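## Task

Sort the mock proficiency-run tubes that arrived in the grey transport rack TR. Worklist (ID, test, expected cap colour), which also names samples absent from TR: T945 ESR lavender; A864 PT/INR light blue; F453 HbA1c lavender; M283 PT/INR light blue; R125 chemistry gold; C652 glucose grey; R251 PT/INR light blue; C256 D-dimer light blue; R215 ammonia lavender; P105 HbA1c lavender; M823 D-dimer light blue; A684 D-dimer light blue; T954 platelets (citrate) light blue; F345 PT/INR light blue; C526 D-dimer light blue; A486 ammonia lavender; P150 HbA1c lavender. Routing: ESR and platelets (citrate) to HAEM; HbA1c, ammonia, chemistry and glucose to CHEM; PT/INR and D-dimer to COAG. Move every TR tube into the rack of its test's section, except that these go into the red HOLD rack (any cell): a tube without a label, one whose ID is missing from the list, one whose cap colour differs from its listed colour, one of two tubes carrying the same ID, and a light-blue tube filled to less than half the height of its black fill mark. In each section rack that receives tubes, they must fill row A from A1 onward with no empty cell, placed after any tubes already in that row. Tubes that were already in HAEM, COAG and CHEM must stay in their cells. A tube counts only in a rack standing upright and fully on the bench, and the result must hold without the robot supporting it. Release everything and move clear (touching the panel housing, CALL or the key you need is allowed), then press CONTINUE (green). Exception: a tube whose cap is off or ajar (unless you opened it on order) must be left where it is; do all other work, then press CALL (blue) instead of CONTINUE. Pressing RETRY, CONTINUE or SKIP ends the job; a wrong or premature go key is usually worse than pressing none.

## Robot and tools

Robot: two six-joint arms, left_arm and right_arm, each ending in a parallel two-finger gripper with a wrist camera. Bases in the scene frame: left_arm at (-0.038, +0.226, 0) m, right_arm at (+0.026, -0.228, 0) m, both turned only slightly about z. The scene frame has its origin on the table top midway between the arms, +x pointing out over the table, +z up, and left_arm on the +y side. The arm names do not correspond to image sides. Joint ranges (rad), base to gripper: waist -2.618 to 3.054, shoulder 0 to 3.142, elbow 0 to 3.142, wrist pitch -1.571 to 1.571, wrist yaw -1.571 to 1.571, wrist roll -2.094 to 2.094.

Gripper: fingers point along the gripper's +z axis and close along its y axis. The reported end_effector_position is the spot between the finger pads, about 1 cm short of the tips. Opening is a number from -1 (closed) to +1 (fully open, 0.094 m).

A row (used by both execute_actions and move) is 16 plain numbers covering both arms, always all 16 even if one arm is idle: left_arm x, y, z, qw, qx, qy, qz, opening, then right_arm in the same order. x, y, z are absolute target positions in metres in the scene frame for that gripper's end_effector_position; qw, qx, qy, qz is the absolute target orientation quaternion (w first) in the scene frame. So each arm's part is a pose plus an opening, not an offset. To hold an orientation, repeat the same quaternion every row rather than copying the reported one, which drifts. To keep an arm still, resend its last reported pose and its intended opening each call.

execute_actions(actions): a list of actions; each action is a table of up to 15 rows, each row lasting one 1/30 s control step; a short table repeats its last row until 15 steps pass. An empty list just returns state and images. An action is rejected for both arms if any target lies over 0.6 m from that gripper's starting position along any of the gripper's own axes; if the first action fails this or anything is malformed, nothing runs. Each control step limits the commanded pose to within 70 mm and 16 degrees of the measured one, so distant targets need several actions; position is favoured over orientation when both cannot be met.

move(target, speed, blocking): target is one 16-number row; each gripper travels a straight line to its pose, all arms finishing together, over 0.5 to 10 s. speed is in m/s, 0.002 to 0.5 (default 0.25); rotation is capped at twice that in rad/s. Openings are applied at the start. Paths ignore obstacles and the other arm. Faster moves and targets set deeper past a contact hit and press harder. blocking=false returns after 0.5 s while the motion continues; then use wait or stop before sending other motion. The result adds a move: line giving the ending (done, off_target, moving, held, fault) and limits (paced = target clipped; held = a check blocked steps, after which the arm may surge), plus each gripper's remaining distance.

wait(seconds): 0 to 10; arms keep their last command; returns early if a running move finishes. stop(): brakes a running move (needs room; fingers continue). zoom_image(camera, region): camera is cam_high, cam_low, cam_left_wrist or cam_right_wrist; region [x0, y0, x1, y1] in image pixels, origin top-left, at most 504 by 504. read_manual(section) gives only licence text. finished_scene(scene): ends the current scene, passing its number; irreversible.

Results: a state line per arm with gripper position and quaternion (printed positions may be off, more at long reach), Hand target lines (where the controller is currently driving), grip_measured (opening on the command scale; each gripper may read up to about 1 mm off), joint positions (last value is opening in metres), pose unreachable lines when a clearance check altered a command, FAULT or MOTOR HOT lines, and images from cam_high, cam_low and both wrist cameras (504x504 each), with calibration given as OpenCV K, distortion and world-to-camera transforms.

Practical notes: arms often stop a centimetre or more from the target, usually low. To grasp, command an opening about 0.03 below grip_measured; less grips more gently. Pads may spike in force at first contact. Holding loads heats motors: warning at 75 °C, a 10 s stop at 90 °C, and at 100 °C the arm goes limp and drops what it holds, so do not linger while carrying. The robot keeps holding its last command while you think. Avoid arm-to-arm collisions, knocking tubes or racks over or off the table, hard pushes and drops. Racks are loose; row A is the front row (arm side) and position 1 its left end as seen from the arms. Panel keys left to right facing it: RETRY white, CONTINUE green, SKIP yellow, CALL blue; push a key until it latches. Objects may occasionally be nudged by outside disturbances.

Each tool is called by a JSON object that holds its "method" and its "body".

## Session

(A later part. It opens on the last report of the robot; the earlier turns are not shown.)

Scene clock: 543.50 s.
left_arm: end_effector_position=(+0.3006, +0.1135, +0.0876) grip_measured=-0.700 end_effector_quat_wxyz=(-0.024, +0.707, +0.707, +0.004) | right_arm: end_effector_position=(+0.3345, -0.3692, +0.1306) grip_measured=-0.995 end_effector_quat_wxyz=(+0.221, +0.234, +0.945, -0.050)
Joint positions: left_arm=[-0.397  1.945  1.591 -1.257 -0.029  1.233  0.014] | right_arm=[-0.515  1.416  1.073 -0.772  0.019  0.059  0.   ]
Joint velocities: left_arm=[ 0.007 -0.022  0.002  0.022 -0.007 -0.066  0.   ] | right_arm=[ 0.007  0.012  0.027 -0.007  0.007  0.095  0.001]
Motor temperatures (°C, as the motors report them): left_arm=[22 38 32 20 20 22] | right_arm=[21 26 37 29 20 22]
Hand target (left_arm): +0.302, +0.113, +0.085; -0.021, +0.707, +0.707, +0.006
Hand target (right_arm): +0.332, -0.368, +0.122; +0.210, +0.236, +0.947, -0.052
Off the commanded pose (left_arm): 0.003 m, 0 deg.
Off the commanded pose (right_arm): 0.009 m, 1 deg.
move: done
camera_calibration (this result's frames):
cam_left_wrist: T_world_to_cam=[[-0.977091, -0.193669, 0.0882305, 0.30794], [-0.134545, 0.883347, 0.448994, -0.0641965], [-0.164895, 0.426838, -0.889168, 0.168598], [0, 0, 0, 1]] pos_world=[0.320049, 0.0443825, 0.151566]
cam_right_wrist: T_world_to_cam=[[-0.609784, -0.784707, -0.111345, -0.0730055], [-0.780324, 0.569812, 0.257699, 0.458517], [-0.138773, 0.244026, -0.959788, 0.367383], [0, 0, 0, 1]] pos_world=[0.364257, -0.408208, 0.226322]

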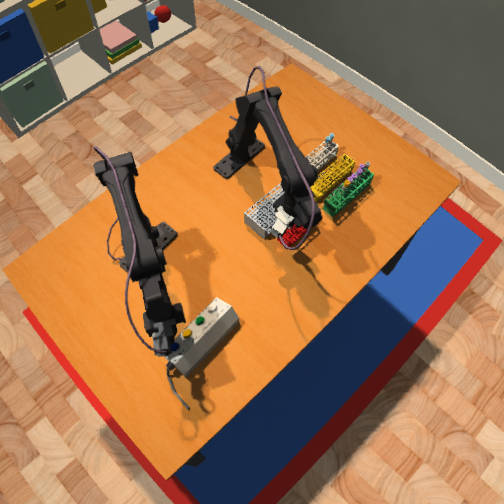

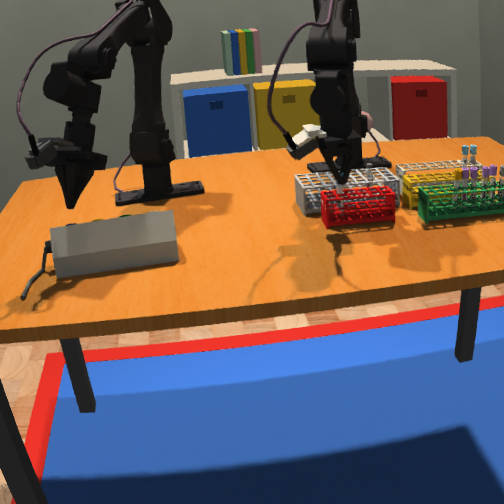

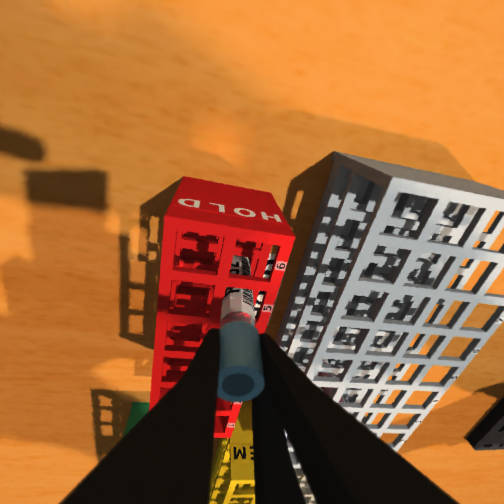

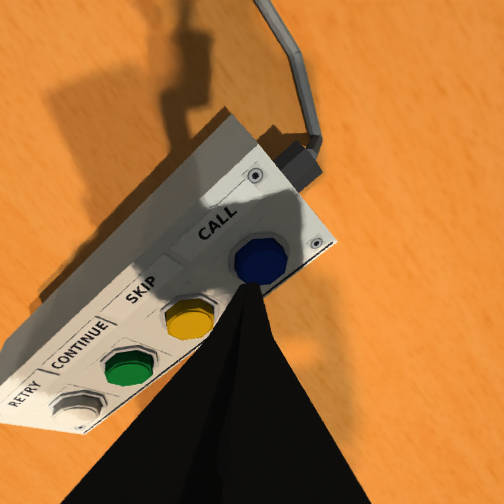

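{"method": "execute_actions", "body": {"actions": [[[0.3022,0.1125,0.0853,-0.0214,0.7069,0.7069,0.0063,-0.68,0.332,-0.368,0.122,0.21,0.2362,0.9473,-0.0523,-1],[0.3022,0.1125,0.0853,-0.0214,0.7069,0.7069,0.0063,-0.64,0.332,-0.368,0.122,0.21,0.2362,0.9473,-0.0523,-1],[0.3022,0.1125,0.0853,-0.0214,0.7069,0.7069,0.0063,-0.58,0.332,-0.368,0.122,0.21,0.2362,0.9473,-0.0523,-1],[0.3022,0.1125,0.0853,-0.0214,0.7069,0.7069,0.0063,-0.51,0.332,-0.368,0.122,0.21,0.2362,0.9473,-0.0523,-1],[0.3022,0.1125,0.0853,-0.0214,0.7069,0.7069,0.0063,-0.44,0.332,-0.368,0.122,0.21,0.2362,0.9473,-0.0523,-1],[0.3022,0.1125,0.0853,-0.0214,0.7069,0.7069,0.0063,-0.38,0.332,-0.368,0.122,0.21,0.2362,0.9473,-0.0523,-1]]]}}

{"method": "move", "body": {"target": [0.301,0.113,0.17,-0.01,0.7070,0.7070,0.0063,-0.38,0.329,-0.369,0.098,0.21,0.2362,0.9473,-0.0523,-1], "speed": 0.09}}

Scene clock: 558.93 s.
left_arm: end_effector_position=(+0.3009, +0.1133, +0.0876) grip_measured=-0.383 end_effector_quat_wxyz=(-0.024, +0.707, +0.707, +0.005) | right_arm: end_effector_position=(+0.3347, -0.3694, +0.1308) grip_measured=-0.995 end_effector_quat_wxyz=(+0.221, +0.234, +0.945, -0.051)
Joint positions: left_arm=[-0.397  1.945  1.591 -1.255 -0.029  1.233  0.029] | right_arm=[-0.515  1.416  1.073 -0.771  0.02   0.059  0.   ]
Joint velocities: left_arm=[-0.022  0.002 -0.022  0.022 -0.007  0.022 -0.   ] | right_arm=[ 0.007 -0.012 -0.022 -0.007  0.037 -0.051 -0.001]
Motor temperatures (°C, as the motors report them): left_arm=[22 38 32 20 20 22] | right_arm=[21 26 35 30 20 22]
Hand target (left_arm): +0.302, +0.112, +0.085; -0.021, +0.707, +0.707, +0.006
Hand target (right_arm): +0.332, -0.368, +0.122; +0.210, +0.236, +0.947, -0.053
Off the commanded pose (left_arm): 0.003 m, 0 deg.
Off the commanded pose (right_arm): 0.009 m, 1 deg.
camera_calibration (this result's frames):
cam_left_wrist: T_world_to_cam=[[-0.977217, -0.193625, 0.0869217, 0.308414], [-0.135191, 0.883574, 0.448353, -0.0638058], [-0.163614, 0.426388, -0.88962, 0.168402], [0, 0, 0, 1]] pos_world=[0.320314, 0.0442892, 0.151614]
cam_right_wrist: T_world_to_cam=[[-0.610224, -0.784398, -0.111116, -0.0728315], [-0.780152, 0.570584, 0.256507, 0.459136], [-0.137802, 0.243214, -0.960134, 0.367006], [0, 0, 0, 1]] pos_world=[0.364327, -0.408366, 0.226511]

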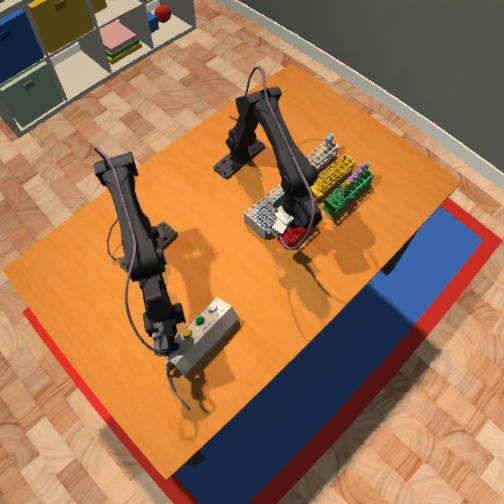

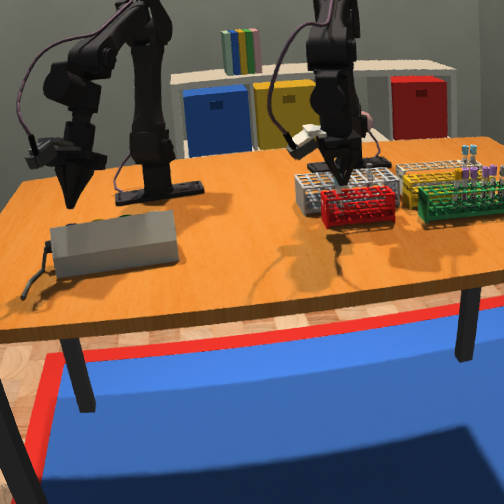

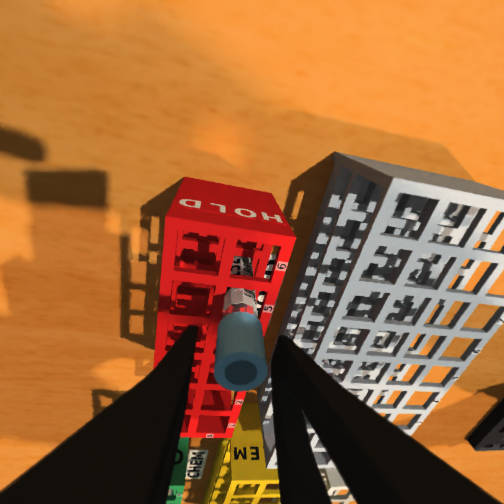

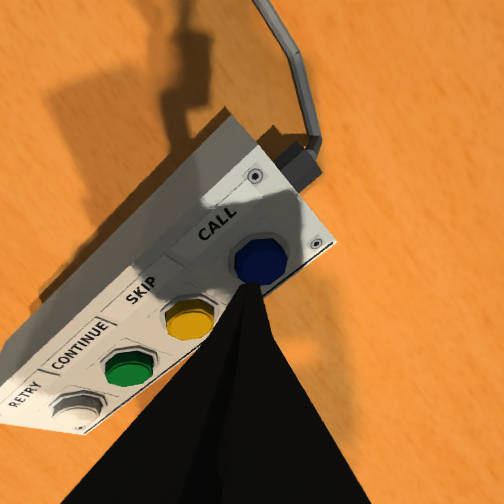

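Scene clock: 560.40 s.
left_arm: end_effector_position=(+0.3009, +0.1134, +0.1604) grip_measured=-0.383 end_effector_quat_wxyz=(-0.020, +0.707, +0.707, +0.007) | right_arm: end_effector_position=(+0.3327, -0.3686, +0.1087) grip_measured=-0.995 end_effector_quat_wxyz=(+0.224, +0.234, +0.945, -0.051)
Joint positions: left_arm=[-0.397  1.945  1.881 -1.537 -0.029  1.233  0.029] | right_arm=[-0.515  1.416  0.982 -0.674  0.02   0.059  0.   ]
Joint velocities: left_arm=[ 0.007 -0.002 -0.007 -0.095  0.051 -0.037 -0.   ] | right_arm=[ 0.002  0.007  0.007 -0.007 -0.095  0.051  0.   ]
Motor temperatures (°C, as the motors report them): left_arm=[22 38 32 20 20 22] | right_arm=[21 26 35 30 20 22]
Hand target (left_arm): +0.301, +0.113, +0.170; -0.010, +0.707, +0.707, +0.006
Hand target (right_arm): +0.329, -0.369, +0.098; +0.210, +0.236, +0.947, -0.052
Off the commanded pose (left_arm): 0.010 m, 1 deg.
Off the commanded pose (right_arm): 0.011 m, 2 deg.
move: off_target (right_arm)
camera_calibration (this result's frames):
cam_left_wrist: T_world_to_cam=[[-0.977934, -0.193373, 0.079065, 0.303511], [-0.139047, 0.884929, 0.444485, -0.0948512], [-0.155918, 0.423684, -0.89229, 0.231627], [0, 0, 0, 1]] pos_world=[0.31974, 0.0444909, 0.224842]
cam_right_wrist: T_world_to_cam=[[-0.60964, -0.78466, -0.112459, -0.0759296], [-0.781477, 0.57118, 0.251092, 0.464056], [-0.132788, 0.24096, -0.961408, 0.342943], [0, 0, 0, 1]] pos_world=[0.361898, -0.407274, 0.204649]

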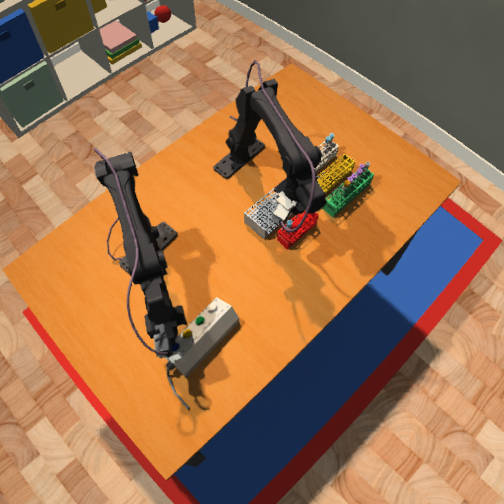

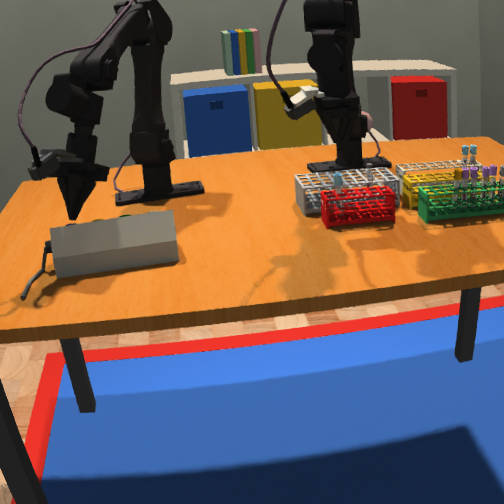

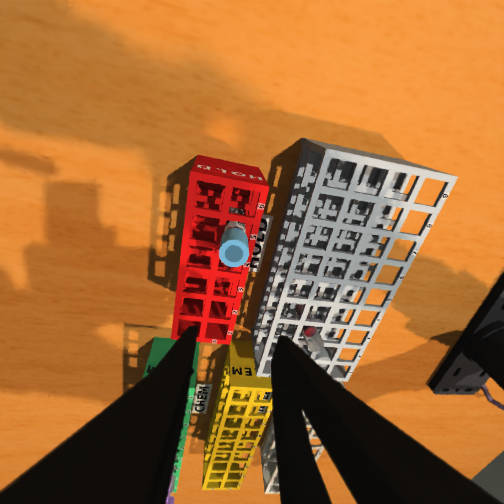

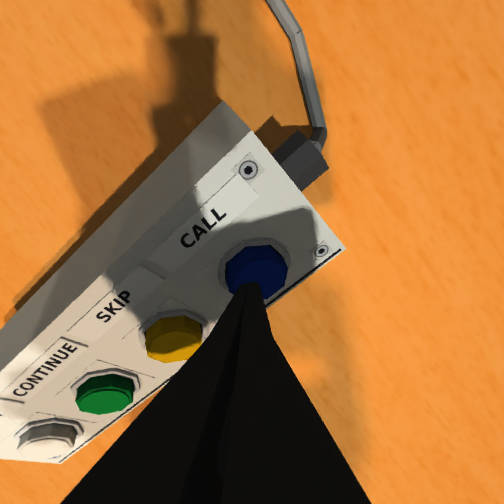

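{"method": "move", "body": {"target": [0.3009,0.1134,0.1604,-0.020,0.707,0.707,0.007,-0.38,0.329,-0.370,0.082,0.21,0.2362,0.9473,-0.0523,-1], "speed": 0.03}}

Scene clock: 564.30 s.
left_arm: end_effector_position=(+0.3006, +0.1135, +0.1604) grip_measured=-0.383 end_effector_quat_wxyz=(-0.020, +0.707, +0.707, +0.006) | right_arm: end_effector_position=(+0.3341, -0.3693, +0.0993) grip_measured=-0.995 end_effector_quat_wxyz=(+0.228, +0.234, +0.944, -0.052)
Joint positions: left_arm=[-0.397  1.945  1.881 -1.538 -0.029  1.233  0.029] | right_arm=[-0.515  1.423  0.946 -0.622  0.021  0.059  0.   ]
Joint velocities: left_arm=[-0.012 -0.002 -0.012  0.022 -0.051 -0.022 -0.   ] | right_arm=[-0.012 -0.032 -0.002 -0.037  0.037 -0.007 -0.002]
Motor temperatures (°C, as the motors report them): left_arm=[22 39 33 20 20 22] | right_arm=[21 26 35 30 20 22]
Hand target (left_arm): +0.301, +0.113, +0.160; -0.020, +0.707, +0.707, +0.007
Hand target (right_arm): +0.328, -0.370, +0.082; +0.210, +0.236, +0.947, -0.052
Off the commanded pose (left_arm): 0.000 m, 0 deg.
Off the commanded pose (right_arm): 0.018 m, 2 deg.
move: off_target (right_arm)
camera_calibration (this result's frames):
cam_left_wrist: T_world_to_cam=[[-0.97782, -0.193414, 0.0803749, 0.302945], [-0.138406, 0.884704, 0.445132, -0.0952882], [-0.157203, 0.424135, -0.89185, 0.231793], [0, 0, 0, 1]] pos_world=[0.319475, 0.044584, 0.224791]
cam_right_wrist: T_world_to_cam=[[-0.609076, -0.78491, -0.113766, -0.0769074], [-0.783103, 0.572452, 0.243, 0.469706], [-0.125607, 0.237095, -0.963332, 0.330653], [0, 0, 0, 1]] pos_world=[0.362518, -0.407646, 0.195641]

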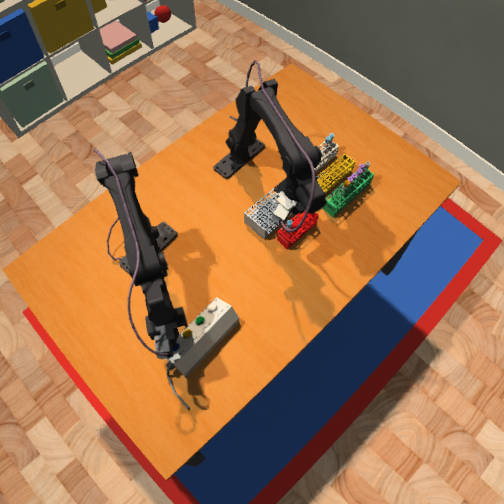

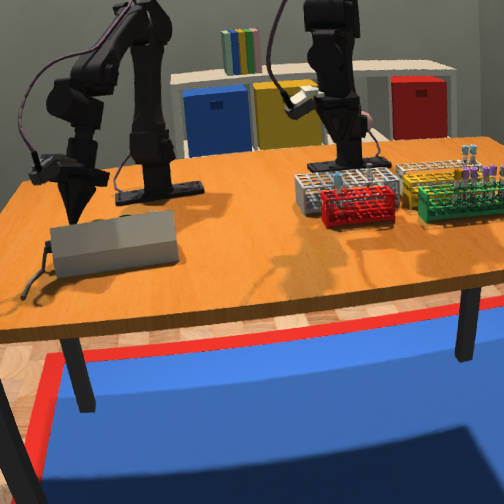

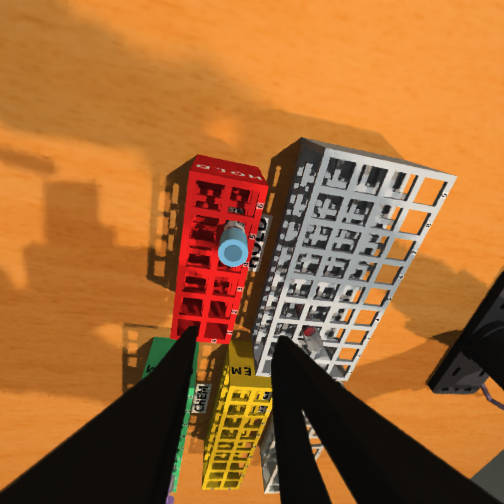

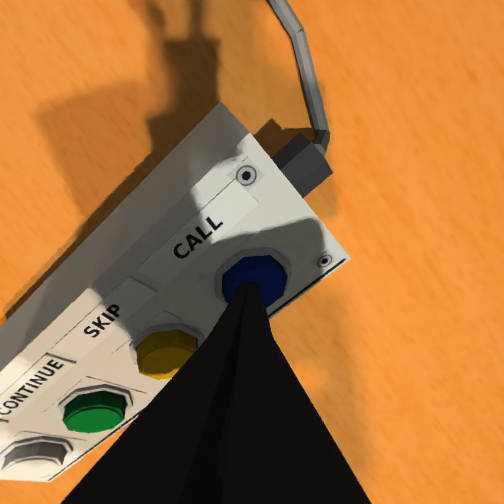

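Touching but not lit yet; push a little further.

{"method": "execute_actions", "body": {"actions": [[[0.3009,0.1134,0.1604,-0.020,0.707,0.707,0.007,-0.38,0.329,-0.370,0.081,0.21,0.2362,0.9473,-0.0523,-1],[0.3009,0.1134,0.1604,-0.020,0.707,0.707,0.007,-0.38,0.329,-0.370,0.080,0.21,0.2362,0.9473,-0.0523,-1],[0.3009,0.1134,0.1604,-0.020,0.707,0.707,0.007,-0.38,0.329,-0.370,0.079,0.21,0.2362,0.9473,-0.0523,-1],[0.3009,0.1134,0.1604,-0.020,0.707,0.707,0.007,-0.38,0.329,-0.370,0.078,0.21,0.2362,0.9473,-0.0523,-1],[0.3009,0.1134,0.1604,-0.020,0.707,0.707,0.007,-0.38,0.329,-0.370,0.077,0.21,0.2362,0.9473,-0.0523,-1],[0.3009,0.1134,0.1604,-0.020,0.707,0.707,0.007,-0.38,0.329,-0.370,0.076,0.21,0.2362,0.9473,-0.0523,-1],[0.3009,0.1134,0.1604,-0.020,0.707,0.707,0.007,-0.38,0.329,-0.370,0.075,0.21,0.2362,0.9473,-0.0523,-1],[0.3009,0.1134,0.1604,-0.020,0.707,0.707,0.007,-0.38,0.329,-0.370,0.074,0.21,0.2362,0.9473,-0.0523,-1]]]}}

Scene clock: 575.87 s.
left_arm: end_effector_position=(+0.3006, +0.1135, +0.1604) grip_measured=-0.383 end_effector_quat_wxyz=(-0.020, +0.707, +0.707, +0.006) | right_arm: end_effector_position=(+0.3348, -0.3698, +0.0974) grip_measured=-0.995 end_effector_quat_wxyz=(+0.230, +0.234, +0.943, -0.053)
Joint positions: left_arm=[-0.397  1.945  1.881 -1.538 -0.029  1.233  0.029] | right_arm=[-0.515  1.424  0.937 -0.607  0.022  0.059  0.   ]
Joint velocities: left_arm=[-0.007 -0.002 -0.027  0.037 -0.007  0.051  0.   ] | right_arm=[-0.007  0.007 -0.012  0.007  0.081 -0.037 -0.   ]
Motor temperatures (°C, as the motors report them): left_arm=[22 39 33 20 20 22] | right_arm=[21 26 34 30 20 22]
Hand target (left_arm): +0.301, +0.113, +0.160; -0.020, +0.707, +0.707, +0.007
Hand target (right_arm): +0.328, -0.369, +0.075; +0.210, +0.236, +0.947, -0.052
Off the commanded pose (left_arm): 0.000 m, 0 deg.
Off the commanded pose (right_arm): 0.024 m, 2 deg.
camera_calibration (this result's frames):
cam_left_wrist: T_world_to_cam=[[-0.97782, -0.193414, 0.0803749, 0.302945], [-0.138406, 0.884704, 0.445132, -0.0952882], [-0.157203, 0.424135, -0.89185, 0.231793], [0, 0, 0, 1]] pos_world=[0.319475, 0.044584, 0.224791]
cam_right_wrist: T_world_to_cam=[[-0.608825, -0.785018, -0.114358, -0.0771172], [-0.784007, 0.573401, 0.237792, 0.472161], [-0.121098, 0.234431, -0.964561, 0.32668], [0, 0, 0, 1]] pos_world=[0.362787, -0.40786, 0.194008]

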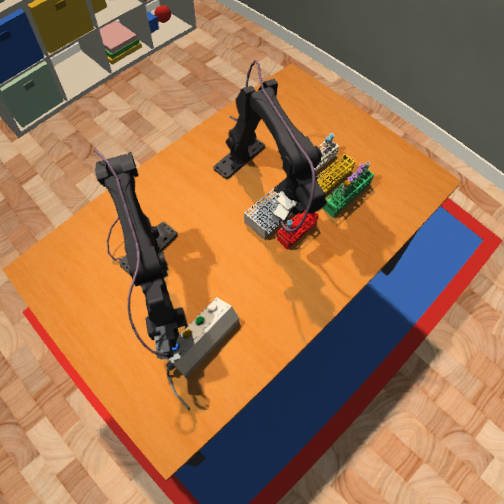

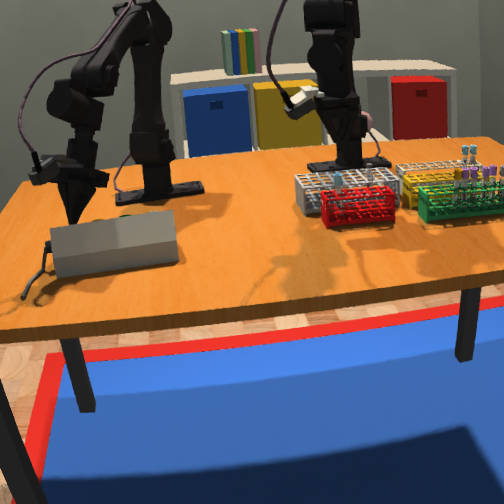

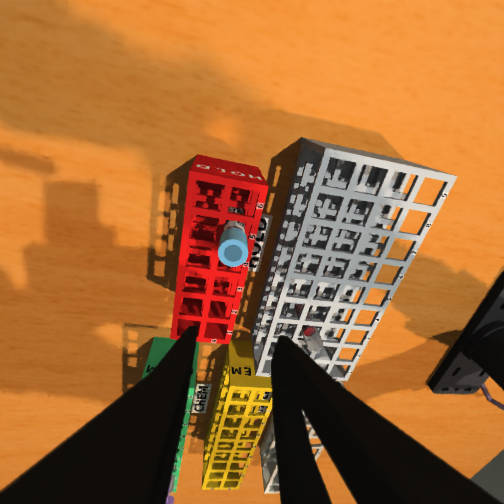

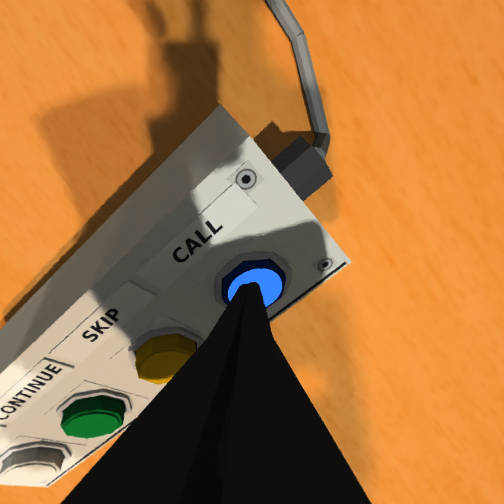

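CALL is lit. Backing off.

{"method": "move", "body": {"target": [0.3009,0.1134,0.1604,-0.020,0.707,0.707,0.007,-0.38,0.33,-0.370,0.135,0.22,0.2362,0.9453,-0.0523,-1], "speed": 0.1}}

{"method": "zoom_image", "body": {"camera": "cam_low", "region": [290, 135, 504, 240]}}

Scene clock: 581.20 s.
left_arm: end_effector_position=(+0.3006, +0.1135, +0.1604) grip_measured=-0.383 end_effector_quat_wxyz=(-0.020, +0.707, +0.707, +0.006) | right_arm: end_effector_position=(+0.3290, -0.3672, +0.1215) grip_measured=-0.995 end_effector_quat_wxyz=(+0.207, +0.235, +0.949, -0.049)
Joint positions: left_arm=[-0.397  1.945  1.881 -1.538 -0.029  1.233  0.029] | right_arm=[-0.515  1.421  1.054 -0.776  0.022  0.059  0.   ]
Joint velocities: left_arm=[ 0.002 -0.002  0.007  0.051 -0.081  0.007  0.   ] | right_arm=[ 0.007 -0.002 -0.012  0.051 -0.022 -0.022  0.   ]
Motor temperatures (°C, as the motors report them): left_arm=[22 39 32 20 20 22] | right_arm=[21 26 34 30 20 22]
Hand target (left_arm): +0.301, +0.113, +0.160; -0.020, +0.707, +0.707, +0.007
Hand target (right_arm): +0.330, -0.370, +0.135; +0.220, +0.236, +0.945, -0.052
Off the commanded pose (left_arm): 0.000 m, 0 deg.
Off the commanded pose (right_arm): 0.014 m, 2 deg.
move: off_target (right_arm)
camera_calibration (this result's frames):
cam_left_wrist: T_world_to_cam=[[-0.97782, -0.193414, 0.0803749, 0.302945], [-0.138406, 0.884704, 0.445132, -0.0952882], [-0.157203, 0.424135, -0.89185, 0.231793], [0, 0, 0, 1]] pos_world=[0.319475, 0.044584, 0.224791]
cam_right_wrist: T_world_to_cam=[[-0.61377, -0.782796, -0.102553, -0.0748339], [-0.772091, 0.568044, 0.284958, 0.44876], [-0.164809, 0.254079, -0.953038, 0.36884], [0, 0, 0, 1]] pos_world=[0.361341, -0.40721, 0.215966]

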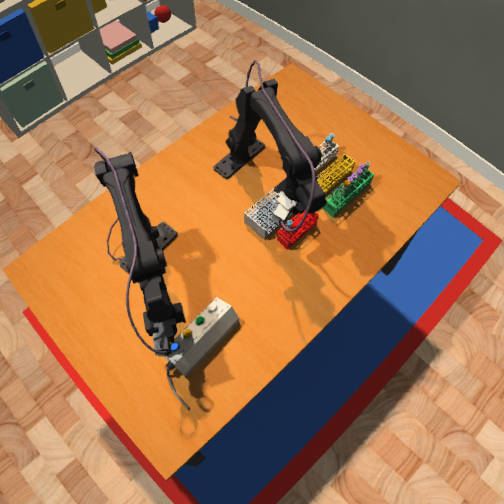

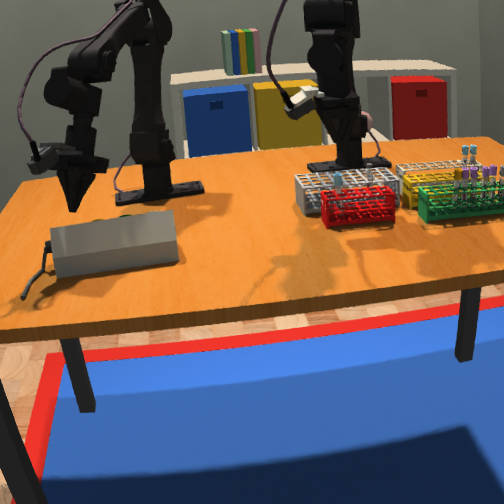

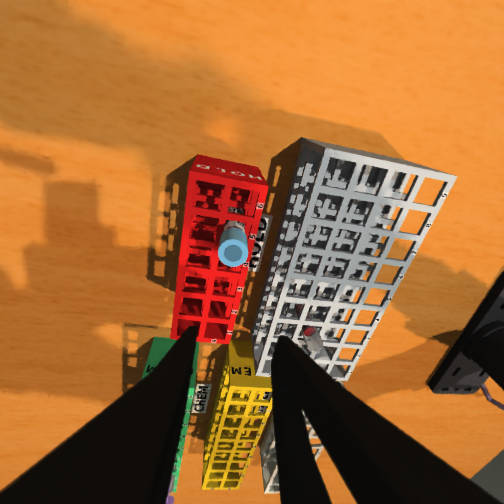

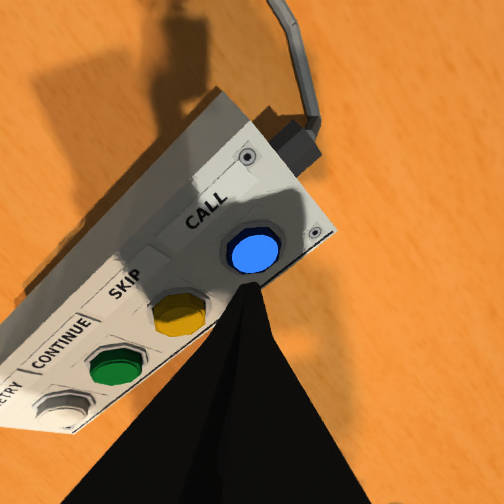

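Region (290, 135, 504, 240) of cam_low's 504x504 image, scaled by 2.355, with more detail than that image has; it fills the top 247 rows of this view, and the rest is white.

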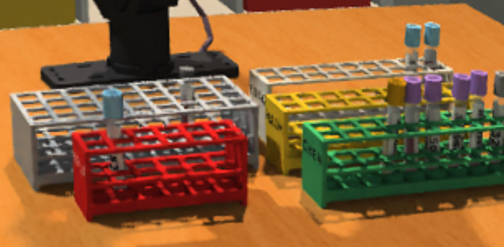

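{"method": "finished_scene", "body": {"scene": 2}}

The scene is finished: the task was done.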